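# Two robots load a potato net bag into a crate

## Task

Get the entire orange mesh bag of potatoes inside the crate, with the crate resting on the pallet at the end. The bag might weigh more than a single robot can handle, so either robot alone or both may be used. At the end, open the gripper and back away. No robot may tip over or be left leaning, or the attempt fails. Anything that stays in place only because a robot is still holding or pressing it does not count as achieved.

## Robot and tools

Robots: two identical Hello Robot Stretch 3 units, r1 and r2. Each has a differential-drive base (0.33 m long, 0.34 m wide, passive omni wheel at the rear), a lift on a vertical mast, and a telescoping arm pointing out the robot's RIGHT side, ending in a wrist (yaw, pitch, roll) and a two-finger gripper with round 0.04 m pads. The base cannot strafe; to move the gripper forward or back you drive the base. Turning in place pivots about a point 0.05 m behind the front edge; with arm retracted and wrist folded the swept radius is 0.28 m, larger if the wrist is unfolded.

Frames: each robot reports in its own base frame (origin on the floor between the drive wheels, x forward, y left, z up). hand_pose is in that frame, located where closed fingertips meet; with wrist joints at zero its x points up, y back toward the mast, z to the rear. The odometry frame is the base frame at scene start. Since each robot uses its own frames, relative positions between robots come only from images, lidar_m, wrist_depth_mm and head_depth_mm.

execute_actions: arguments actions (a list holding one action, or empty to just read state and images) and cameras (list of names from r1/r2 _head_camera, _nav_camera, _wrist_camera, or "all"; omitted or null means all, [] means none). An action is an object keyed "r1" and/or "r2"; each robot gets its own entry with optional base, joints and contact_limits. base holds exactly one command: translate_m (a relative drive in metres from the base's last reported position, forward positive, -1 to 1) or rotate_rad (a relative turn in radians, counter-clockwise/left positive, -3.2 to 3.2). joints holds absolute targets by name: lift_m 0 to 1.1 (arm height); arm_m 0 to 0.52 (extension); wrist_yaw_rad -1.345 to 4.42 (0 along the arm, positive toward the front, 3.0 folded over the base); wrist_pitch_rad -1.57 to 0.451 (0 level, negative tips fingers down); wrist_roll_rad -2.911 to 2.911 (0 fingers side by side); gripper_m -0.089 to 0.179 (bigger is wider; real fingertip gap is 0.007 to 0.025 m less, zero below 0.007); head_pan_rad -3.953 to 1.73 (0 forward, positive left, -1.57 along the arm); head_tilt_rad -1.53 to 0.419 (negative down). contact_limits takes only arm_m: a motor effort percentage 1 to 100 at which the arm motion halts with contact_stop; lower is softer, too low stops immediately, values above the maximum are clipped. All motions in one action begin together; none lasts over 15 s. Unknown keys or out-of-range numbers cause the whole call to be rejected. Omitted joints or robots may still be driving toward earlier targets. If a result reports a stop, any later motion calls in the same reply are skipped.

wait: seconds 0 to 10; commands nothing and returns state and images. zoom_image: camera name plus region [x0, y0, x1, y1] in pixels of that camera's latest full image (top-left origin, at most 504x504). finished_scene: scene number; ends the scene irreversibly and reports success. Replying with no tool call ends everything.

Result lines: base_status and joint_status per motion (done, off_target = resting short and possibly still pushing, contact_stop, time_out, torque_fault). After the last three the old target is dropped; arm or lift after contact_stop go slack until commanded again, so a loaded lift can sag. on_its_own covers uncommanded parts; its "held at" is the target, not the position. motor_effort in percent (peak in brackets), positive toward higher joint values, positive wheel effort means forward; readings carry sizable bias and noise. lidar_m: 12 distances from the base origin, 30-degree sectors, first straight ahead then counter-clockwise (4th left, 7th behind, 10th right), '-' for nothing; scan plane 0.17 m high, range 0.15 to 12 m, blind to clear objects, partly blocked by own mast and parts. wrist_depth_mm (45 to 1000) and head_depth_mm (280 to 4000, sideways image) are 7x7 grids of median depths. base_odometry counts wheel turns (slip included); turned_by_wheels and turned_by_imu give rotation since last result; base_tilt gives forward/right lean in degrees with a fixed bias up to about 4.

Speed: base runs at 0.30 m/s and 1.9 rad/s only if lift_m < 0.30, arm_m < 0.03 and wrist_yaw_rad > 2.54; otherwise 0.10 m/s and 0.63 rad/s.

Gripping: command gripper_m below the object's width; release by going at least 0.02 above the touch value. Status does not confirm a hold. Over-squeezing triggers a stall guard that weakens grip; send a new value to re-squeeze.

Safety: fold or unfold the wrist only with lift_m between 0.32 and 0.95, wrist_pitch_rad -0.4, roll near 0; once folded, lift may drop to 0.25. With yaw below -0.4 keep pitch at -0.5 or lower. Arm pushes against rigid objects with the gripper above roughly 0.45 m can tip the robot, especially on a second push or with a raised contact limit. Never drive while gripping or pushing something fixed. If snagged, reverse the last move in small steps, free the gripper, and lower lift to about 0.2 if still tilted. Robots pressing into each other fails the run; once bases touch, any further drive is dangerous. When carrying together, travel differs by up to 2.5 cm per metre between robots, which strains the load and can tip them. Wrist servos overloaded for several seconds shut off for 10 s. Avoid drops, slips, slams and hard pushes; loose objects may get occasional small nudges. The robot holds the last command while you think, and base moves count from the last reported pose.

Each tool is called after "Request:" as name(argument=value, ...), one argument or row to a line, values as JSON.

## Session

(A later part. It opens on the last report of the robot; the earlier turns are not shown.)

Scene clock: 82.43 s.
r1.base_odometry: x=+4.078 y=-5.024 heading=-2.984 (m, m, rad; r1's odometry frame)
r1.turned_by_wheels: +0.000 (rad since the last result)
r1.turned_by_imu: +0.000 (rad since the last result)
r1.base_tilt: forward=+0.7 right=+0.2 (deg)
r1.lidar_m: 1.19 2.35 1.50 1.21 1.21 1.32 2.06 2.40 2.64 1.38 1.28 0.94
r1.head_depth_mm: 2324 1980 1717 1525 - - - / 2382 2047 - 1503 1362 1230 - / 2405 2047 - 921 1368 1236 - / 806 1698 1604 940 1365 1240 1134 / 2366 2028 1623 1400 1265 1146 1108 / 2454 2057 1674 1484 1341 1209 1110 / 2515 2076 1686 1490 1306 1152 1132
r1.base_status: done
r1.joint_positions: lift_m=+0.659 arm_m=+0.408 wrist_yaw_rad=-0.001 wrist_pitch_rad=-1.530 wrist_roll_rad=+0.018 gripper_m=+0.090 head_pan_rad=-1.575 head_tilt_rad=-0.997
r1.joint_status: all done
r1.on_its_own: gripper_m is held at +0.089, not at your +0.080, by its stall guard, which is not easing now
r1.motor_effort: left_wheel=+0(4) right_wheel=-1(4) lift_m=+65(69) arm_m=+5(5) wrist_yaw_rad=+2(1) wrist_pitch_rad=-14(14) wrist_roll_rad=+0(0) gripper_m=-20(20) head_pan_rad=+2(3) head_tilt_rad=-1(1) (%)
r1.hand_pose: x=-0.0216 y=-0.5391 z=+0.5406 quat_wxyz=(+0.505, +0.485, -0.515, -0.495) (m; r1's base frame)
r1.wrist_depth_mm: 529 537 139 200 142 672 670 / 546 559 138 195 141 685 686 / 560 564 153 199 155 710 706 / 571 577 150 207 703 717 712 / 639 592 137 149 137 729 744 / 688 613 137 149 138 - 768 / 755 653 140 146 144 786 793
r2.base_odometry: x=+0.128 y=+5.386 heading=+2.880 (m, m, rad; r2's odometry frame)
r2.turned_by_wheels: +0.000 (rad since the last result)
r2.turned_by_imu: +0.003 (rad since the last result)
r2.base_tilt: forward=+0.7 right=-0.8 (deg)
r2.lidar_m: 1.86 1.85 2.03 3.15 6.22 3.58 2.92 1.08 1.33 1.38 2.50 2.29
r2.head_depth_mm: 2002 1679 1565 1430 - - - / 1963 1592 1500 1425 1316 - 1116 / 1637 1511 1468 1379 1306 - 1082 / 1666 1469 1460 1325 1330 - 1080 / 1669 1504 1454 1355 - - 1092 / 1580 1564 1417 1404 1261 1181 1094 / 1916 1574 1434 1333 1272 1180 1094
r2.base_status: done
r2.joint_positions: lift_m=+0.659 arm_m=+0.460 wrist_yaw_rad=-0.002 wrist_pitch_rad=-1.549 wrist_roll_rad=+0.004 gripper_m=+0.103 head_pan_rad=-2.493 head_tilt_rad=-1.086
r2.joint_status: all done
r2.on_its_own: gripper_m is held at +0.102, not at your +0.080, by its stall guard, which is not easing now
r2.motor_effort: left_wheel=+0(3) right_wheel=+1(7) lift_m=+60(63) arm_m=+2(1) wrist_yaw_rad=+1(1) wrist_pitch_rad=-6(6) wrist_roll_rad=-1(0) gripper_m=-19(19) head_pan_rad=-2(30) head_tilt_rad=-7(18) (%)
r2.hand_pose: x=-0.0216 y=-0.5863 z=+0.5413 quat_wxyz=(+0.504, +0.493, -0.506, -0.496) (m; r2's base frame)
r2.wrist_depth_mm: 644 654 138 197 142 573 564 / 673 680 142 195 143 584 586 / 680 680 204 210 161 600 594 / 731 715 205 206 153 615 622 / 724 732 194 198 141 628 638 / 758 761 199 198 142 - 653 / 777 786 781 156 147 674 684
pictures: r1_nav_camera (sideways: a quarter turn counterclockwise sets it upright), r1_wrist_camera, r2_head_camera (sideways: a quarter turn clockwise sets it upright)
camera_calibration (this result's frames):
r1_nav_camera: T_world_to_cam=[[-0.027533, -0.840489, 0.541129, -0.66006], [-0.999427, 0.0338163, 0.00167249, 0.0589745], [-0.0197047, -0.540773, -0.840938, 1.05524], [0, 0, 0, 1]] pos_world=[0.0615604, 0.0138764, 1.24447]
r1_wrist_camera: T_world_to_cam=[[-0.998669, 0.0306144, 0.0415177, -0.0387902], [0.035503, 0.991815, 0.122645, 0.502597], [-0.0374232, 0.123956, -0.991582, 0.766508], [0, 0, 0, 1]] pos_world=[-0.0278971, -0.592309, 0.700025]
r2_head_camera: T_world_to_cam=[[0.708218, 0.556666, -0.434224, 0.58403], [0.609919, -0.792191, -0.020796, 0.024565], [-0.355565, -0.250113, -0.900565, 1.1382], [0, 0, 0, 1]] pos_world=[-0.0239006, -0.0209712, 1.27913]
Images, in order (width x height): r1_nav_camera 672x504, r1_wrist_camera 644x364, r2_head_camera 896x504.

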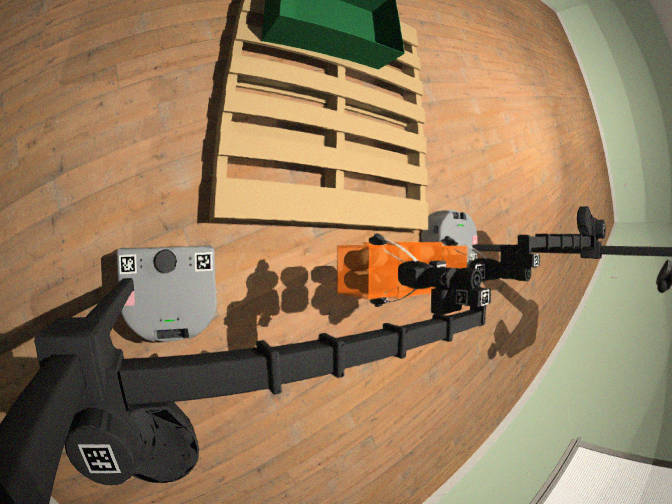

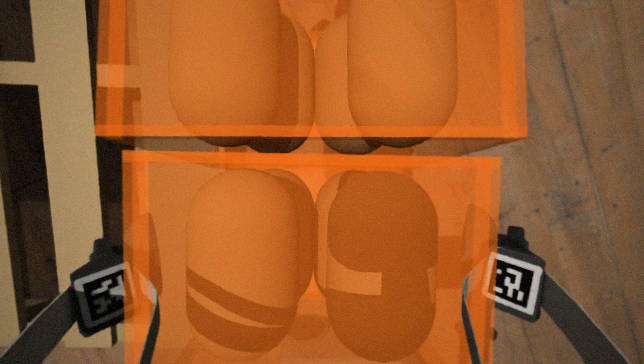

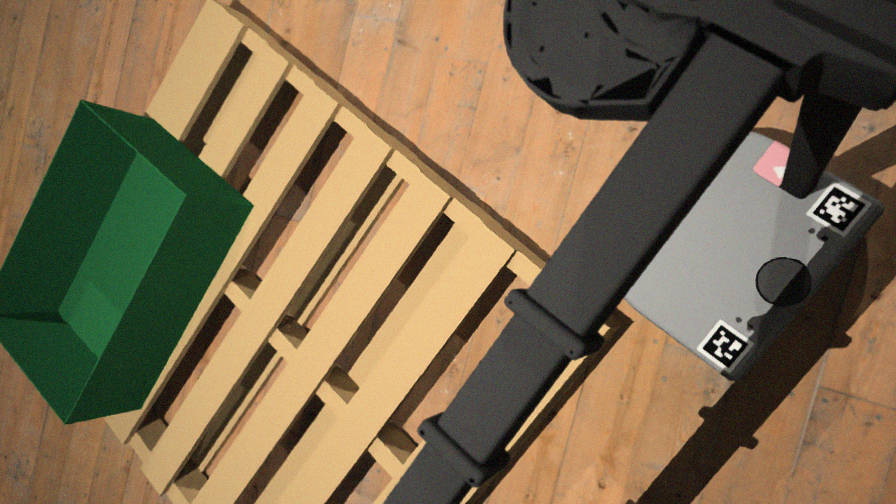

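Request:
execute_actions(
  actions=[
    {"r1":{"base":{"translate_m":0.6},"joints":{"arm_m":0.358}},"r2":{"base":{"translate_m":-0.6},"joints":{"arm_m":0.51,"head_pan_rad":-1.57}}},
  ],
  cameras=["r1_nav_camera","r2_nav_camera"],
)

Request:
execute_actions(
  actions=[
    {"r1":{"base":{"translate_m":0.51}},"r2":{"base":{"translate_m":-0.51}}},
  ],
)

Scene clock: 90.20 s.
r1.base_odometry: x=+3.485 y=-5.118 heading=-2.984 (m, m, rad; r1's odometry frame)
r1.turned_by_wheels: +0.000 (rad since the last result)
r1.turned_by_imu: +0.000 (rad since the last result)
r1.base_tilt: forward=+0.5 right=+0.0 (deg)
r1.lidar_m: 1.81 1.79 1.76 1.43 1.42 1.56 2.42 2.96 3.24 1.38 0.43 0.44
r1.head_depth_mm: 2365 1968 1565 1381 - - - / 2361 2034 - 1397 1244 1120 - / 2387 1967 - 892 1280 1148 - / 784 1658 1266 906 1321 1220 1120 / 2365 2038 1643 1445 1287 1136 1127 / 2469 2056 1638 1380 1218 1131 1124 / 2485 2077 1640 1407 1252 1137 1129
r1.base_status: done
r1.joint_positions: lift_m=+0.659 arm_m=+0.359 wrist_yaw_rad=-0.001 wrist_pitch_rad=-1.531 wrist_roll_rad=+0.018 gripper_m=+0.090 head_pan_rad=-1.575 head_tilt_rad=-0.997
r1.joint_status: all done
r1.on_its_own: gripper_m is held at +0.089, not at your +0.080, by its stall guard, which is not easing now
r1.motor_effort: left_wheel=+1(3) right_wheel=-1(3) lift_m=+65(65) arm_m=-9(11) wrist_yaw_rad=+1(1) wrist_pitch_rad=-13(15) wrist_roll_rad=+0(0) gripper_m=-20(20) head_pan_rad=+2(2) head_tilt_rad=-1(1) (%)
r1.hand_pose: x=-0.0216 y=-0.4896 z=+0.5406 quat_wxyz=(+0.505, +0.485, -0.514, -0.495) (m; r1's base frame)
r1.wrist_depth_mm: 399 527 140 203 143 551 665 / 405 538 139 196 142 561 684 / 414 556 153 199 155 584 698 / 434 571 153 210 576 588 722 / 443 593 137 150 138 604 749 / 455 653 137 150 138 - 766 / 754 753 139 145 143 782 778
r2.base_odometry: x=+0.708 y=+5.231 heading=+2.880 (m, m, rad; r2's odometry frame)
r2.turned_by_wheels: +0.000 (rad since the last result)
r2.turned_by_imu: +0.005 (rad since the last result)
r2.base_tilt: forward=+0.8 right=-0.9 (deg)
r2.lidar_m: 2.43 2.41 2.64 4.13 5.72 2.90 2.36 0.71 0.61 1.38 2.72 2.97
r2.head_depth_mm: 1986 1511 1425 1311 1239 1188 1140 / 1986 1749 1303 1197 - - - / 2047 1541 1389 1277 1181 - - / 869 987 971 1340 1263 - - / 1910 1509 1432 1326 1234 1169 1096 / 1925 1648 1444 1331 1186 1168 1091 / 1903 1715 1412 1254 1160 1173 1094
r2.base_status: done
r2.joint_positions: lift_m=+0.659 arm_m=+0.510 wrist_yaw_rad=-0.002 wrist_pitch_rad=-1.548 wrist_roll_rad=+0.004 gripper_m=+0.103 head_pan_rad=-1.577 head_tilt_rad=-1.086
r2.joint_status: all done
r2.on_its_own: gripper_m is held at +0.102, not at your +0.080, by its stall guard, which is not easing now
r2.motor_effort: left_wheel=+0(4) right_wheel=+1(7) lift_m=+60(60) arm_m=+1(2) wrist_yaw_rad=+1(1) wrist_pitch_rad=-6(6) wrist_roll_rad=-1(1) gripper_m=-18(20) head_pan_rad=+3(31) head_tilt_rad=-7(6) (%)
r2.hand_pose: x=-0.0216 y=-0.6364 z=+0.5413 quat_wxyz=(+0.504, +0.493, -0.507, -0.496) (m; r2's base frame)
r2.wrist_depth_mm: 533 547 140 198 144 557 430 / 547 561 143 197 144 563 446 / 563 571 171 209 160 587 447 / 585 591 576 207 156 599 472 / 600 722 194 197 142 551 541 / 754 745 197 197 142 - 477 / 647 650 676 644 145 676 695
pictures: r1_nav_camera (sideways: a quarter turn counterclockwise sets it upright), r2_nav_camera (sideways: a quarter turn counterclockwise sets it upright)
camera_calibration (this result's frames):
r1_nav_camera: T_world_to_cam=[[-0.0275331, -0.840489, 0.541129, -0.660059], [-0.999427, 0.0338164, 0.0016725, 0.0589745], [-0.0197048, -0.540773, -0.840938, 1.05524], [0, 0, 0, 1]] pos_world=[0.0615604, 0.0138764, 1.24447]
r2_nav_camera: T_world_to_cam=[[-0.0560817, -0.861557, 0.504554, -0.611775], [-0.998415, 0.0460417, -0.0323559, 0.0972284], [0.00464592, -0.505569, -0.862774, 1.08754], [0, 0, 0, 1]] pos_world=[0.0577123, 0.0182708, 1.25012]
Images, in order (width x height): r1_nav_camera 672x504, r2_nav_camera 672x504.

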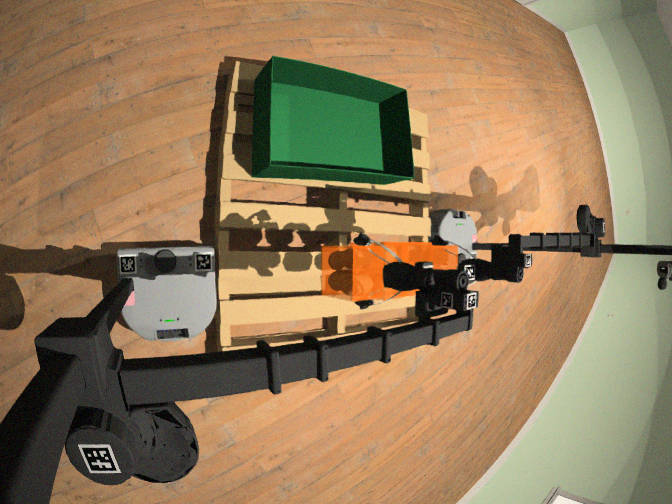

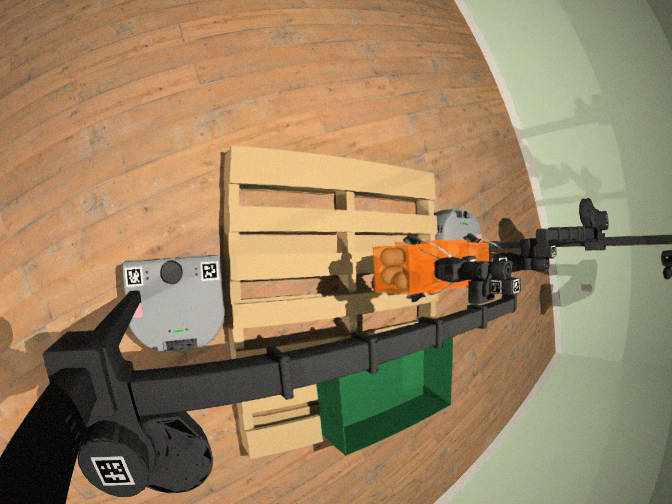

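Scene clock: 96.50 s.
r1.base_odometry: x=+2.981 y=-5.198 heading=-2.984 (m, m, rad; r1's odometry frame)
r1.turned_by_wheels: +0.000 (rad since the last result)
r1.turned_by_imu: +0.000 (rad since the last result)
r1.base_tilt: forward=+0.6 right=+0.1 (deg)
r1.lidar_m: 1.33 1.32 1.45 1.61 1.61 1.76 2.73 3.42 0.32 0.30 0.31 1.65
r1.head_depth_mm: 2334 1985 1661 1398 - - - / 2381 2034 - 1350 1211 1081 - / 2410 2007 - 891 1212 1086 - / 796 1660 1020 908 1224 1124 1132 / 2387 2052 1629 1391 1224 1107 1137 / 2462 2064 1775 1555 1397 1238 1144 / 2512 2090 1784 1573 1397 1259 1145
r1.base_status: done
r1.joint_positions: lift_m=+0.659 arm_m=+0.359 wrist_yaw_rad=-0.001 wrist_pitch_rad=-1.534 wrist_roll_rad=+0.018 gripper_m=+0.090 head_pan_rad=-1.575 head_tilt_rad=-0.997
r1.joint_status: not commanded
r1.on_its_own: gripper_m is held at +0.089, not at your +0.080, by its stall guard, which is not easing now
r1.motor_effort: left_wheel=+1(4) right_wheel=-1(1) lift_m=+65(65) arm_m=-8(9) wrist_yaw_rad=+1(1) wrist_pitch_rad=-11(13) wrist_roll_rad=+0(0) gripper_m=-20(20) head_pan_rad=+2(2) head_tilt_rad=-1(1) (%)
r1.hand_pose: x=-0.0216 y=-0.4887 z=+0.5406 quat_wxyz=(+0.504, +0.486, -0.514, -0.496) (m; r1's base frame)
r1.wrist_depth_mm: 647 419 141 206 143 547 555 / 657 419 140 197 143 557 575 / 669 452 151 199 154 575 580 / 698 485 155 213 472 588 598 / 704 589 137 150 138 730 614 / 717 432 137 150 138 - 636 / 750 763 138 146 141 775 775
r2.base_odometry: x=+1.201 y=+5.099 heading=+2.880 (m, m, rad; r2's odometry frame)
r2.turned_by_wheels: +0.000 (rad since the last result)
r2.turned_by_imu: +0.004 (rad since the last result)
r2.base_tilt: forward=+0.8 right=-0.8 (deg)
r2.lidar_m: 2.89 2.89 3.17 4.96 4.53 2.30 1.88 1.87 0.52 0.50 0.52 3.19
r2.head_depth_mm: 1992 1774 1572 1439 1304 1199 1135 / 1991 1745 1579 1440 - - - / 2060 1411 1398 1247 1188 - - / 869 990 978 1287 1208 - - / 1893 1322 1358 1282 1240 1170 1104 / 1918 1608 1446 1326 1204 1166 1090 / 1922 1701 1446 1286 1165 1160 1092
r2.base_status: done
r2.joint_positions: lift_m=+0.659 arm_m=+0.510 wrist_yaw_rad=-0.002 wrist_pitch_rad=-1.552 wrist_roll_rad=+0.004 gripper_m=+0.103 head_pan_rad=-1.577 head_tilt_rad=-1.086
r2.joint_status: not commanded
r2.on_its_own: gripper_m is held at +0.102, not at your +0.080, by its stall guard, which is not easing now
r2.motor_effort: left_wheel=-1(3) right_wheel=+2(7) lift_m=+60(60) arm_m=+2(2) wrist_yaw_rad=+2(1) wrist_pitch_rad=-5(6) wrist_roll_rad=-1(1) gripper_m=-19(21) head_pan_rad=+2(3) head_tilt_rad=-7(7) (%)
r2.hand_pose: x=-0.0216 y=-0.6356 z=+0.5414 quat_wxyz=(+0.503, +0.494, -0.506, -0.497) (m; r2's base frame)
r2.wrist_depth_mm: 647 412 142 199 145 429 679 / 572 538 144 198 145 420 707 / 627 561 164 210 158 495 725 / 712 572 509 210 535 493 744 / 719 461 195 199 142 740 775 / 621 743 195 196 142 - 791 / 673 672 658 646 144 836 815
pictures: r1_head_camera (sideways: a quarter turn clockwise sets it upright), r1_nav_camera (sideways: a quarter turn counterclockwise sets it upright), r1_wrist_camera, r2_head_camera (sideways: a quarter turn clockwise sets it upright), r2_nav_camera (sideways: a quarter turn counterclockwise sets it upright), r2_wrist_camera
camera_calibration (this result's frames):
r1_head_camera: T_world_to_cam=[[0.0188583, 0.82563, -0.563897, 0.745124], [0.998264, 0.015923, 0.0566984, -0.0765857], [0.0557909, -0.563988, -0.823896, 1.03567], [0, 0, 0, 1]] pos_world=[0.00461983, -0.0298699, 1.2778]
r1_nav_camera: T_world_to_cam=[[-0.027533, -0.840489, 0.541129, -0.660059], [-0.999427, 0.0338163, 0.0016725, 0.0589745], [-0.0197047, -0.540773, -0.840938, 1.05524], [0, 0, 0, 1]] pos_world=[0.0615604, 0.0138764, 1.24447]
r1_wrist_camera: T_world_to_cam=[[-0.998674, 0.0302489, 0.0416574, -0.0405909], [0.0353367, 0.991224, 0.127382, 0.449756], [-0.0374386, 0.128685, -0.990979, 0.762314], [0, 0, 0, 1]] pos_world=[-0.02789, -0.542679, 0.699837]
r2_head_camera: T_world_to_cam=[[-0.0102768, 0.900765, -0.434186, 0.588363], [0.999783, 0.00138255, -0.0207957, 0.0221865], [-0.0181317, -0.434305, -0.900583, 1.13616], [0, 0, 0, 1]] pos_world=[0.00446544, -0.0365661, 1.27913]
r2_nav_camera: T_world_to_cam=[[-0.0560437, -0.861559, 0.504554, -0.611775], [-0.998417, 0.0459977, -0.0323559, 0.0972284], [0.00466822, -0.505569, -0.862774, 1.08754], [0, 0, 0, 1]] pos_world=[0.0577115, 0.0182731, 1.25012]
r2_wrist_camera: T_world_to_cam=[[-0.998603, -0.0310177, 0.0427684, -0.0759571], [-0.0230407, 0.98416, 0.17578, 0.562466], [-0.0475432, 0.174549, -0.9835, 0.804213], [0, 0, 0, 1]] pos_world=[-0.0246565, -0.696287, 0.695322]
Images, in order (width x height): r1_head_camera 896x504, r1_nav_camera 672x504, r1_wrist_camera 644x364, r2_head_camera 896x504, r2_nav_camera 672x504, r2_wrist_camera 644x364.

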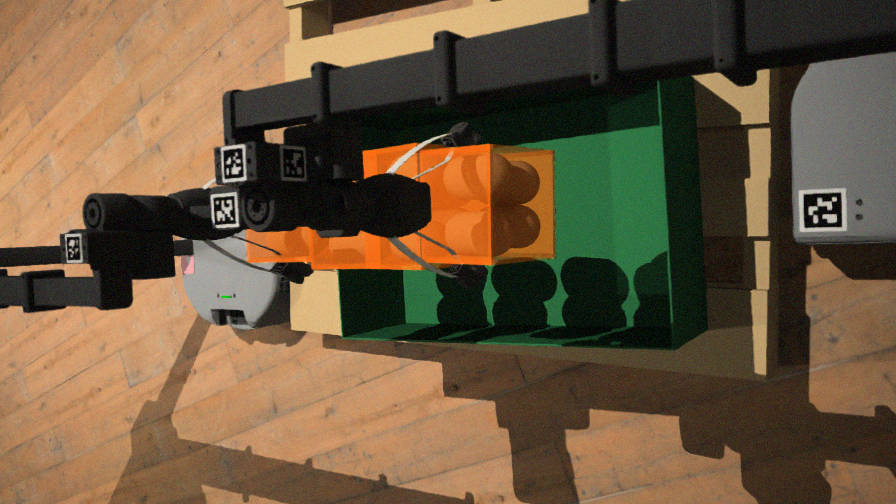

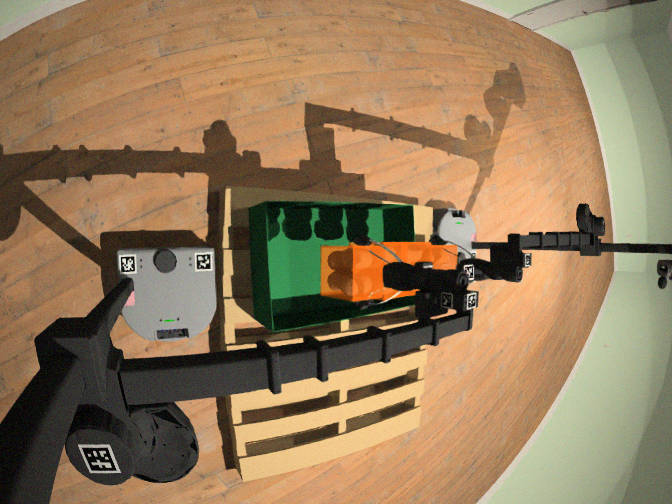

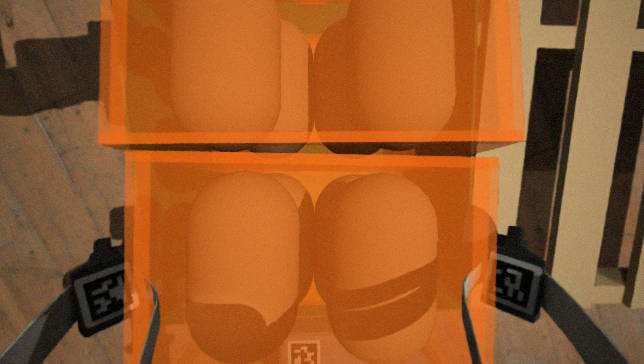

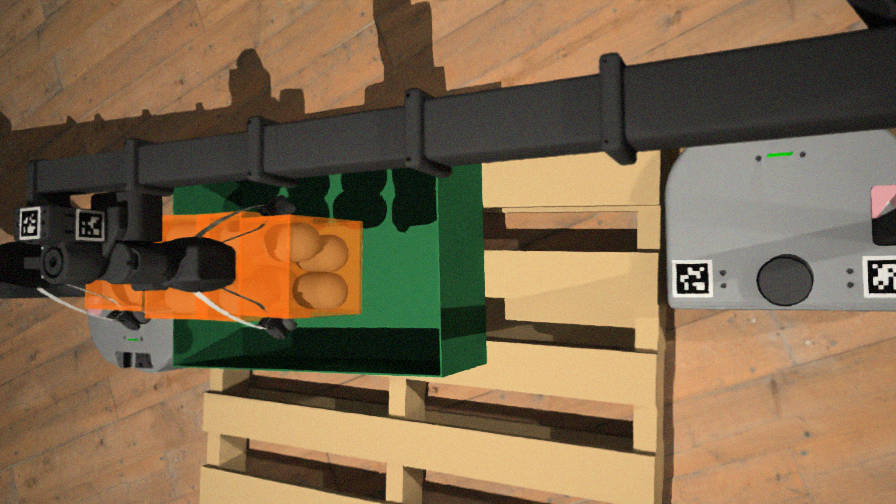

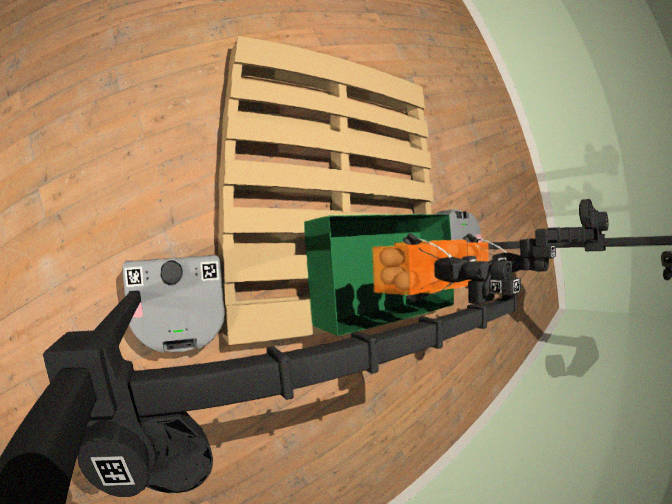

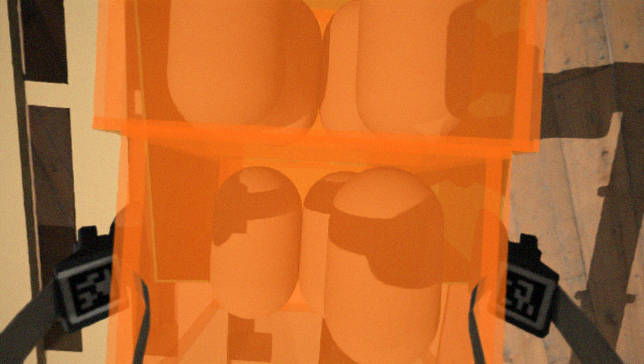

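Request:
execute_actions(
  actions=[
    {"r1":{"joints":{"lift_m":0.367}},"r2":{"joints":{"lift_m":0.367}}},
  ],
  cameras=["r1_head_camera","r2_wrist_camera"],
)

Request:
execute_actions(
  actions=[
    {"r1":{"joints":{"gripper_m":0.179}},"r2":{"joints":{"gripper_m":0.179}}},
  ],
  cameras=[],
)

Request:
execute_actions(
  actions=[
    {"r1":{"joints":{"lift_m":0.55}},"r2":{"joints":{"lift_m":0.55}}},
  ],
  cameras=[],
)

Request:
execute_actions(
  actions=[
    {"r1":{"base":{"translate_m":-0.55},"joints":{"arm_m":0}},"r2":{"base":{"translate_m":0.55},"joints":{"arm_m":0}}},
  ],
  cameras=["r1_nav_camera"],
)

Scene clock: 100.57 s.
r1.base_odometry: x=+2.981 y=-5.198 heading=-2.984 (m, m, rad; r1's odometry frame)
r1.turned_by_wheels: +0.000 (rad since the last result)
r1.turned_by_imu: +0.001 (rad since the last result)
r1.base_tilt: forward=+0.5 right=+0.1 (deg)
r1.lidar_m: 1.33 1.32 1.45 1.61 1.61 1.76 2.73 3.43 0.32 0.30 0.31 1.65
r1.head_depth_mm: 2356 1992 1617 1391 1258 1190 1113 / 2378 1989 1636 1377 1158 1082 - / 2396 2010 1566 1326 1176 1091 - / 1496 1660 1036 1328 1198 1113 1132 / 2265 2047 1633 1395 1227 1108 1134 / 2454 2058 1786 1552 1389 1241 1144 / 2495 2080 1796 1572 1413 1260 1141
r1.base_status: not commanded
r1.joint_positions: lift_m=+0.367 arm_m=+0.359 wrist_yaw_rad=-0.001 wrist_pitch_rad=-1.534 wrist_roll_rad=+0.018 gripper_m=+0.090 head_pan_rad=-1.575 head_tilt_rad=-0.997
r1.joint_status: all done
r1.on_its_own: gripper_m is held at +0.089, not at your +0.080, by its stall guard, which is not easing now
r1.motor_effort: left_wheel=+1(1) right_wheel=-2(1) lift_m=+34(61) arm_m=-8(8) wrist_yaw_rad=+1(0) wrist_pitch_rad=-12(12) wrist_roll_rad=+0(0) gripper_m=-20(20) head_pan_rad=+2(2) head_tilt_rad=-1(1) (%)
r1.hand_pose: x=-0.0216 y=-0.4888 z=+0.2488 quat_wxyz=(+0.504, +0.486, -0.514, -0.496) (m; r1's base frame)
r1.wrist_depth_mm: 252 254 141 205 144 261 204 / 257 259 140 197 143 267 206 / 262 267 151 199 155 273 208 / 261 272 156 213 276 280 209 / 258 280 137 150 138 276 211 / 243 289 137 150 138 - 207 / 265 296 138 299 142 301 204
r2.base_odometry: x=+1.201 y=+5.099 heading=+2.880 (m, m, rad; r2's odometry frame)
r2.turned_by_wheels: +0.000 (rad since the last result)
r2.turned_by_imu: +0.001 (rad since the last result)
r2.base_tilt: forward=+0.8 right=-0.8 (deg)
r2.lidar_m: 2.90 2.88 3.16 4.96 4.52 2.30 1.88 1.86 0.52 0.50 0.52 3.17
r2.head_depth_mm: 1980 1773 1580 1428 1300 1208 1143 / 1980 1755 1578 1426 1291 1196 - / 1977 1503 1334 1226 1222 - - / 1964 1308 1253 1194 1209 - - / 1504 1360 1364 1221 1240 1166 1100 / 1938 1599 1454 1321 1191 1166 1088 / 1917 1701 1443 1294 1160 1161 1093
r2.base_status: not commanded
r2.joint_positions: lift_m=+0.367 arm_m=+0.510 wrist_yaw_rad=-0.002 wrist_pitch_rad=-1.552 wrist_roll_rad=+0.004 gripper_m=+0.103 head_pan_rad=-1.577 head_tilt_rad=-1.086
r2.joint_status: all done
r2.on_its_own: gripper_m is held at +0.102, not at your +0.080, by its stall guard, which is not easing now
r2.motor_effort: left_wheel=-1(0) right_wheel=+2(2) lift_m=+46(56) arm_m=+2(2) wrist_yaw_rad=+2(1) wrist_pitch_rad=-5(5) wrist_roll_rad=+0(1) gripper_m=-19(19) head_pan_rad=+2(3) head_tilt_rad=-7(7) (%)
r2.hand_pose: x=-0.0216 y=-0.6356 z=+0.2489 quat_wxyz=(+0.503, +0.494, -0.506, -0.497) (m; r2's base frame)
r2.wrist_depth_mm: 238 254 142 198 144 263 263 / 239 263 143 197 145 269 267 / 242 268 165 209 158 278 266 / 243 278 277 210 159 286 265 / 243 284 195 198 142 294 263 / - 297 196 197 141 - 255 / 246 299 300 280 144 311 240
pictures: r1_head_camera (sideways: a quarter turn clockwise sets it upright), r2_wrist_camera
camera_calibration (this result's frames):
r1_head_camera: T_world_to_cam=[[0.0188583, 0.82563, -0.563897, 0.745124], [0.998264, 0.015923, 0.0566984, -0.0765857], [0.0557909, -0.563988, -0.823896, 1.03567], [0, 0, 0, 1]] pos_world=[0.00461983, -0.0298699, 1.2778]
r2_wrist_camera: T_world_to_cam=[[-0.998604, -0.0310143, 0.0427682, -0.0634436], [-0.0230372, 0.984159, 0.175785, 0.613885], [-0.0475426, 0.174555, -0.983499, 0.516508], [0, 0, 0, 1]] pos_world=[-0.0246567, -0.696287, 0.402787]
Images, in order (width x height): r1_head_camera 896x504, r2_wrist_camera 644x364.

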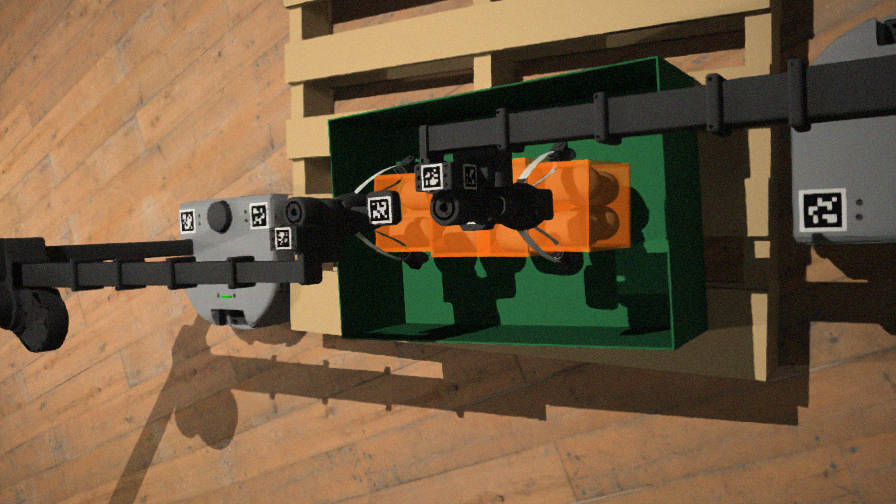

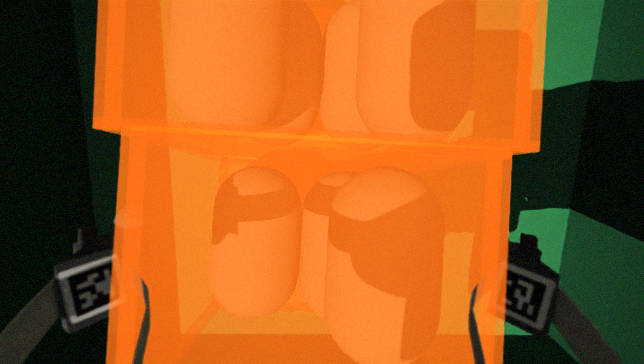

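Scene clock: 102.87 s.
r1.base_odometry: x=+2.981 y=-5.198 heading=-2.984 (m, m, rad; r1's odometry frame)
r1.turned_by_wheels: +0.000 (rad since the last result)
r1.turned_by_imu: +0.001 (rad since the last result)
r1.base_tilt: forward=+0.6 right=-0.1 (deg)
r1.lidar_m: 1.33 1.32 1.45 1.62 1.60 1.76 2.74 3.43 0.32 0.30 0.31 1.65
r1.head_depth_mm: 2333 1970 1617 1385 1258 1190 1116 / 2379 1976 1634 1375 1152 1085 - / 2388 1997 1389 1327 1176 1089 - / 1494 1665 1036 1338 1185 1116 1130 / 2255 2057 1621 1395 1224 1109 1139 / 2496 2074 1762 1564 1388 1235 1144 / 2487 2078 1785 1577 1401 1264 1147
r1.base_status: not commanded
r1.joint_positions: lift_m=+0.367 arm_m=+0.358 wrist_yaw_rad=-0.001 wrist_pitch_rad=-1.532 wrist_roll_rad=+0.018 gripper_m=+0.179 head_pan_rad=-1.575 head_tilt_rad=-0.997
r1.joint_status: all done
r1.motor_effort: left_wheel=+1(1) right_wheel=-1(1) lift_m=+33(34) arm_m=-8(8) wrist_yaw_rad=+1(0) wrist_pitch_rad=-12(17) wrist_roll_rad=+0(0) gripper_m=+5(85) head_pan_rad=+2(3) head_tilt_rad=-1(0) (%)
r1.hand_pose: x=-0.0216 y=-0.4892 z=+0.2488 quat_wxyz=(+0.505, +0.486, -0.514, -0.495) (m; r1's base frame)
r1.wrist_depth_mm: 252 252 141 203 143 260 204 / 258 261 140 196 142 266 206 / 262 266 154 200 214 274 208 / 261 274 150 209 278 281 209 / 257 281 135 147 136 287 210 / 241 289 135 147 136 300 203 / 259 296 137 298 140 301 225
r2.base_odometry: x=+1.201 y=+5.099 heading=+2.880 (m, m, rad; r2's odometry frame)
r2.turned_by_wheels: +0.000 (rad since the last result)
r2.turned_by_imu: +0.000 (rad since the last result)
r2.base_tilt: forward=+0.8 right=-0.8 (deg)
r2.lidar_m: 2.90 2.88 3.16 4.96 4.50 2.31 1.88 1.87 0.52 0.50 0.52 3.19
r2.head_depth_mm: 1992 1758 1582 1426 1303 1203 1139 / 1996 1758 1559 1423 1285 1199 - / 1966 1495 1336 1229 1214 - - / 1938 1310 1253 1217 1202 - - / 1518 1350 1379 1234 1235 1167 1094 / 1930 1604 1453 1330 1193 1170 1092 / 1917 1692 1443 1294 1166 1166 1091
r2.base_status: not commanded
r2.joint_positions: lift_m=+0.367 arm_m=+0.510 wrist_yaw_rad=-0.002 wrist_pitch_rad=-1.564 wrist_roll_rad=+0.004 gripper_m=+0.179 head_pan_rad=-1.577 head_tilt_rad=-1.087
r2.joint_status: all done
r2.motor_effort: left_wheel=-1(4) right_wheel=+1(9) lift_m=+45(45) arm_m=+1(1) wrist_yaw_rad=+1(1) wrist_pitch_rad=-2(7) wrist_roll_rad=+0(1) gripper_m=+1(85) head_pan_rad=+3(3) head_tilt_rad=-7(7) (%)
r2.hand_pose: x=-0.0216 y=-0.6325 z=+0.2491 quat_wxyz=(+0.500, +0.497, -0.503, -0.500) (m; r2's base frame)
r2.wrist_depth_mm: 239 255 154 206 154 262 261 / 239 262 159 212 160 270 268 / 240 272 182 237 176 279 266 / 241 279 278 188 284 287 266 / 230 288 289 184 292 296 264 / - 299 300 194 306 307 243 / 252 291 293 299 302 304 275
pictures: none
No camera images: the call's "cameras" was empty. Leave "cameras" out to get every camera's image.

Scene clock: 105.37 s.
r1.base_odometry: x=+2.981 y=-5.198 heading=-2.984 (m, m, rad; r1's odometry frame)
r1.turned_by_wheels: +0.000 (rad since the last result)
r1.turned_by_imu: +0.001 (rad since the last result)
r1.base_tilt: forward=+0.6 right=+0.1 (deg)
r1.lidar_m: 1.33 1.32 1.45 1.62 1.61 1.76 2.73 3.42 0.32 0.30 0.31 1.65
r1.head_depth_mm: 2335 1977 1622 1379 1254 1134 - / 2372 2005 1671 - 1210 1089 - / 2399 2001 1581 1309 1179 1087 - / 1565 868 1476 1391 1185 1124 1137 / 2380 2009 1635 1391 1224 1105 1134 / 2491 2066 1773 1558 1394 1240 1139 / 2479 2075 1803 1568 1402 1264 1144
r1.base_status: not commanded
r1.joint_positions: lift_m=+0.549 arm_m=+0.358 wrist_yaw_rad=-0.001 wrist_pitch_rad=-1.550 wrist_roll_rad=+0.018 gripper_m=+0.179 head_pan_rad=-1.575 head_tilt_rad=-0.997
r1.joint_status: all done
r1.motor_effort: left_wheel=+1(4) right_wheel=-1(3) lift_m=+51(67) arm_m=-7(8) wrist_yaw_rad=+1(1) wrist_pitch_rad=-3(22) wrist_roll_rad=+0(0) gripper_m=+1(5) head_pan_rad=+2(2) head_tilt_rad=-1(1) (%)
r1.hand_pose: x=-0.0216 y=-0.4845 z=+0.4314 quat_wxyz=(+0.500, +0.490, -0.509, -0.500) (m; r1's base frame)
r1.wrist_depth_mm: 279 390 422 371 432 301 454 / 287 385 434 340 444 329 461 / 428 380 449 394 456 331 480 / 577 376 460 353 469 335 499 / 601 399 478 480 482 369 504 / - 398 477 467 456 373 512 / 637 344 358 351 347 344 670
r2.base_odometry: x=+1.201 y=+5.099 heading=+2.880 (m, m, rad; r2's odometry frame)
r2.turned_by_wheels: +0.000 (rad since the last result)
r2.turned_by_imu: +0.000 (rad since the last result)
r2.base_tilt: forward=+0.8 right=-0.8 (deg)
r2.lidar_m: 2.90 2.89 3.18 4.94 4.53 2.30 1.88 1.87 0.52 0.50 0.52 3.17
r2.head_depth_mm: 1985 1747 1592 1434 1304 1204 1146 / 1982 1754 1574 1418 1312 1197 - / 1974 1742 1425 1286 1199 - - / 951 - 1285 1218 1210 - - / 1616 1447 1373 1230 1231 1169 1101 / 1933 1608 1447 1332 1205 1173 1099 / 1915 1691 1447 1290 1157 1161 1092
r2.base_status: not commanded
r2.joint_positions: lift_m=+0.550 arm_m=+0.510 wrist_yaw_rad=-0.002 wrist_pitch_rad=-1.564 wrist_roll_rad=+0.004 gripper_m=+0.179 head_pan_rad=-1.577 head_tilt_rad=-1.087
r2.joint_status: all done
r2.motor_effort: left_wheel=+0(1) right_wheel=+1(1) lift_m=+46(49) arm_m=+2(2) wrist_yaw_rad=+1(1) wrist_pitch_rad=-2(2) wrist_roll_rad=-1(1) gripper_m=+1(1) head_pan_rad=+3(3) head_tilt_rad=-7(6) (%)
r2.hand_pose: x=-0.0216 y=-0.6324 z=+0.4321 quat_wxyz=(+0.500, +0.497, -0.503, -0.500) (m; r2's base frame)
r2.wrist_depth_mm: 426 349 431 383 437 396 295 / 436 348 444 345 448 396 308 / 452 351 460 407 467 394 604 / 468 354 468 379 476 390 624 / 481 381 481 491 493 421 640 / - 354 383 388 396 395 671 / 521 520 528 331 333 335 694
pictures: none
No camera images: the call's "cameras" was empty. Leave "cameras" out to get every camera's image.

Scene clock: 111.93 s.
r1.base_odometry: x=+3.525 y=-5.112 heading=-2.984 (m, m, rad; r1's odometry frame)
r1.turned_by_wheels: +0.000 (rad since the last result)
r1.turned_by_imu: +0.000 (rad since the last result)
r1.base_tilt: forward=+0.7 right=+0.1 (deg)
r1.lidar_m: 1.84 1.83 1.75 1.42 1.41 1.53 2.38 2.93 3.20 1.38 0.47 0.45
r1.head_depth_mm: 2392 1980 1651 1365 1237 1130 - / 2397 1997 1633 1420 1288 1160 - / 2386 2001 1643 1413 1307 1250 - / 1467 1750 1653 1406 1276 1151 1104 / 2442 2046 1641 1397 1272 1143 1121 / 2482 2067 1634 1364 1316 1224 1128 / 2507 2082 1642 1380 1220 1108 1129
r1.base_status: done
r1.joint_positions: lift_m=+0.549 arm_m=+0.002 wrist_yaw_rad=+0.000 wrist_pitch_rad=-1.551 wrist_roll_rad=+0.018 gripper_m=+0.179 head_pan_rad=-1.575 head_tilt_rad=-0.997
r1.joint_status: all done
joint sent to its limit — the command would take r1.arm_m past its lower limit, so that joint was sent only as far as its limit.
r1.motor_effort: left_wheel=+0(3) right_wheel=-1(5) lift_m=+51(52) arm_m=-8(8) wrist_yaw_rad=+0(1) wrist_pitch_rad=-2(3) wrist_roll_rad=+0(0) gripper_m=+0(1) head_pan_rad=+3(2) head_tilt_rad=-1(1) (%)
r1.hand_pose: x=-0.0216 y=-0.1280 z=+0.4314 quat_wxyz=(+0.500, +0.491, -0.509, -0.500) (m; r1's base frame)
r1.wrist_depth_mm: 430 430 533 531 442 447 556 / 438 442 534 467 451 456 574 / 570 569 578 470 476 588 593 / 582 587 598 - - 604 615 / 601 602 611 - - 620 631 / - 622 626 - - - 646 / 640 644 653 - - 660 668
r2.base_odometry: x=+0.670 y=+5.242 heading=+2.880 (m, m, rad; r2's odometry frame)
r2.turned_by_wheels: +0.000 (rad since the last result)
r2.turned_by_imu: +0.002 (rad since the last result)
r2.base_tilt: forward=+0.7 right=-0.7 (deg)
r2.lidar_m: 2.39 2.36 2.61 4.10 5.74 2.94 2.40 0.71 0.64 1.38 2.70 2.93
r2.head_depth_mm: 1992 1510 1368 1247 1237 1185 1141 / 1970 1744 1427 1357 1286 1186 - / 1964 1742 1486 1316 1222 - - / 1900 1561 1457 1314 1209 - - / 1634 1555 1437 1298 1195 1190 1099 / 1912 1644 1424 1333 1247 1178 1098 / 1919 1707 1477 1285 1150 1174 1098
r2.base_status: done
r2.joint_positions: lift_m=+0.550 arm_m=+0.000 wrist_yaw_rad=+0.000 wrist_pitch_rad=-1.565 wrist_roll_rad=+0.004 gripper_m=+0.179 head_pan_rad=-1.577 head_tilt_rad=-1.087
r2.joint_status: all done
r2.motor_effort: left_wheel=-1(3) right_wheel=+1(8) lift_m=+47(47) arm_m=-3(3) wrist_yaw_rad=+0(1) wrist_pitch_rad=-2(2) wrist_roll_rad=-1(1) gripper_m=+0(1) head_pan_rad=+3(3) head_tilt_rad=-7(7) (%)
r2.hand_pose: x=-0.0216 y=-0.1226 z=+0.4321 quat_wxyz=(+0.500, +0.498, -0.502, -0.500) (m; r2's base frame)
r2.wrist_depth_mm: 430 524 439 435 556 561 452 / 554 464 472 456 472 480 467 / 593 587 585 585 589 597 604 / 597 606 612 - - 623 636 / 618 618 632 - - 641 645 / - 638 647 - - 659 669 / 676 663 670 - - 698 708
pictures: r1_nav_camera (sideways: a quarter turn counterclockwise sets it upright)
camera_calibration (this result's frames):
r1_nav_camera: T_world_to_cam=[[-0.027533, -0.840489, 0.541129, -0.660059], [-0.999427, 0.0338163, 0.0016725, 0.0589745], [-0.0197047, -0.540773, -0.840938, 1.05524], [0, 0, 0, 1]] pos_world=[0.0615604, 0.0138764, 1.24447]
Images, in order (width x height): r1_nav_camera 672x504.

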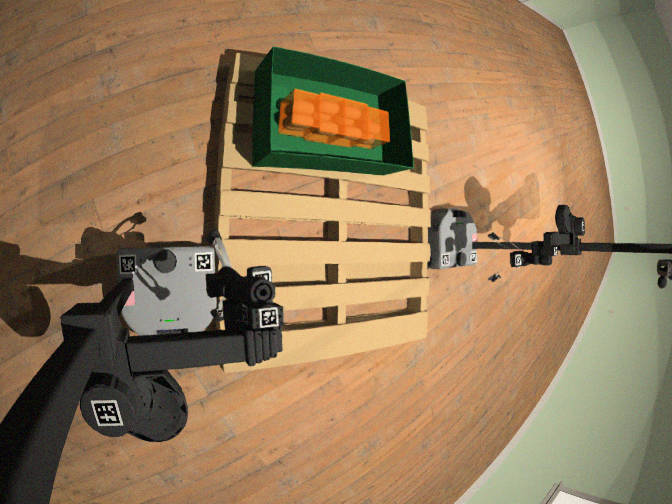

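Request:
finished_scene(
  scene=1,
)

The scene is finished: the task was done.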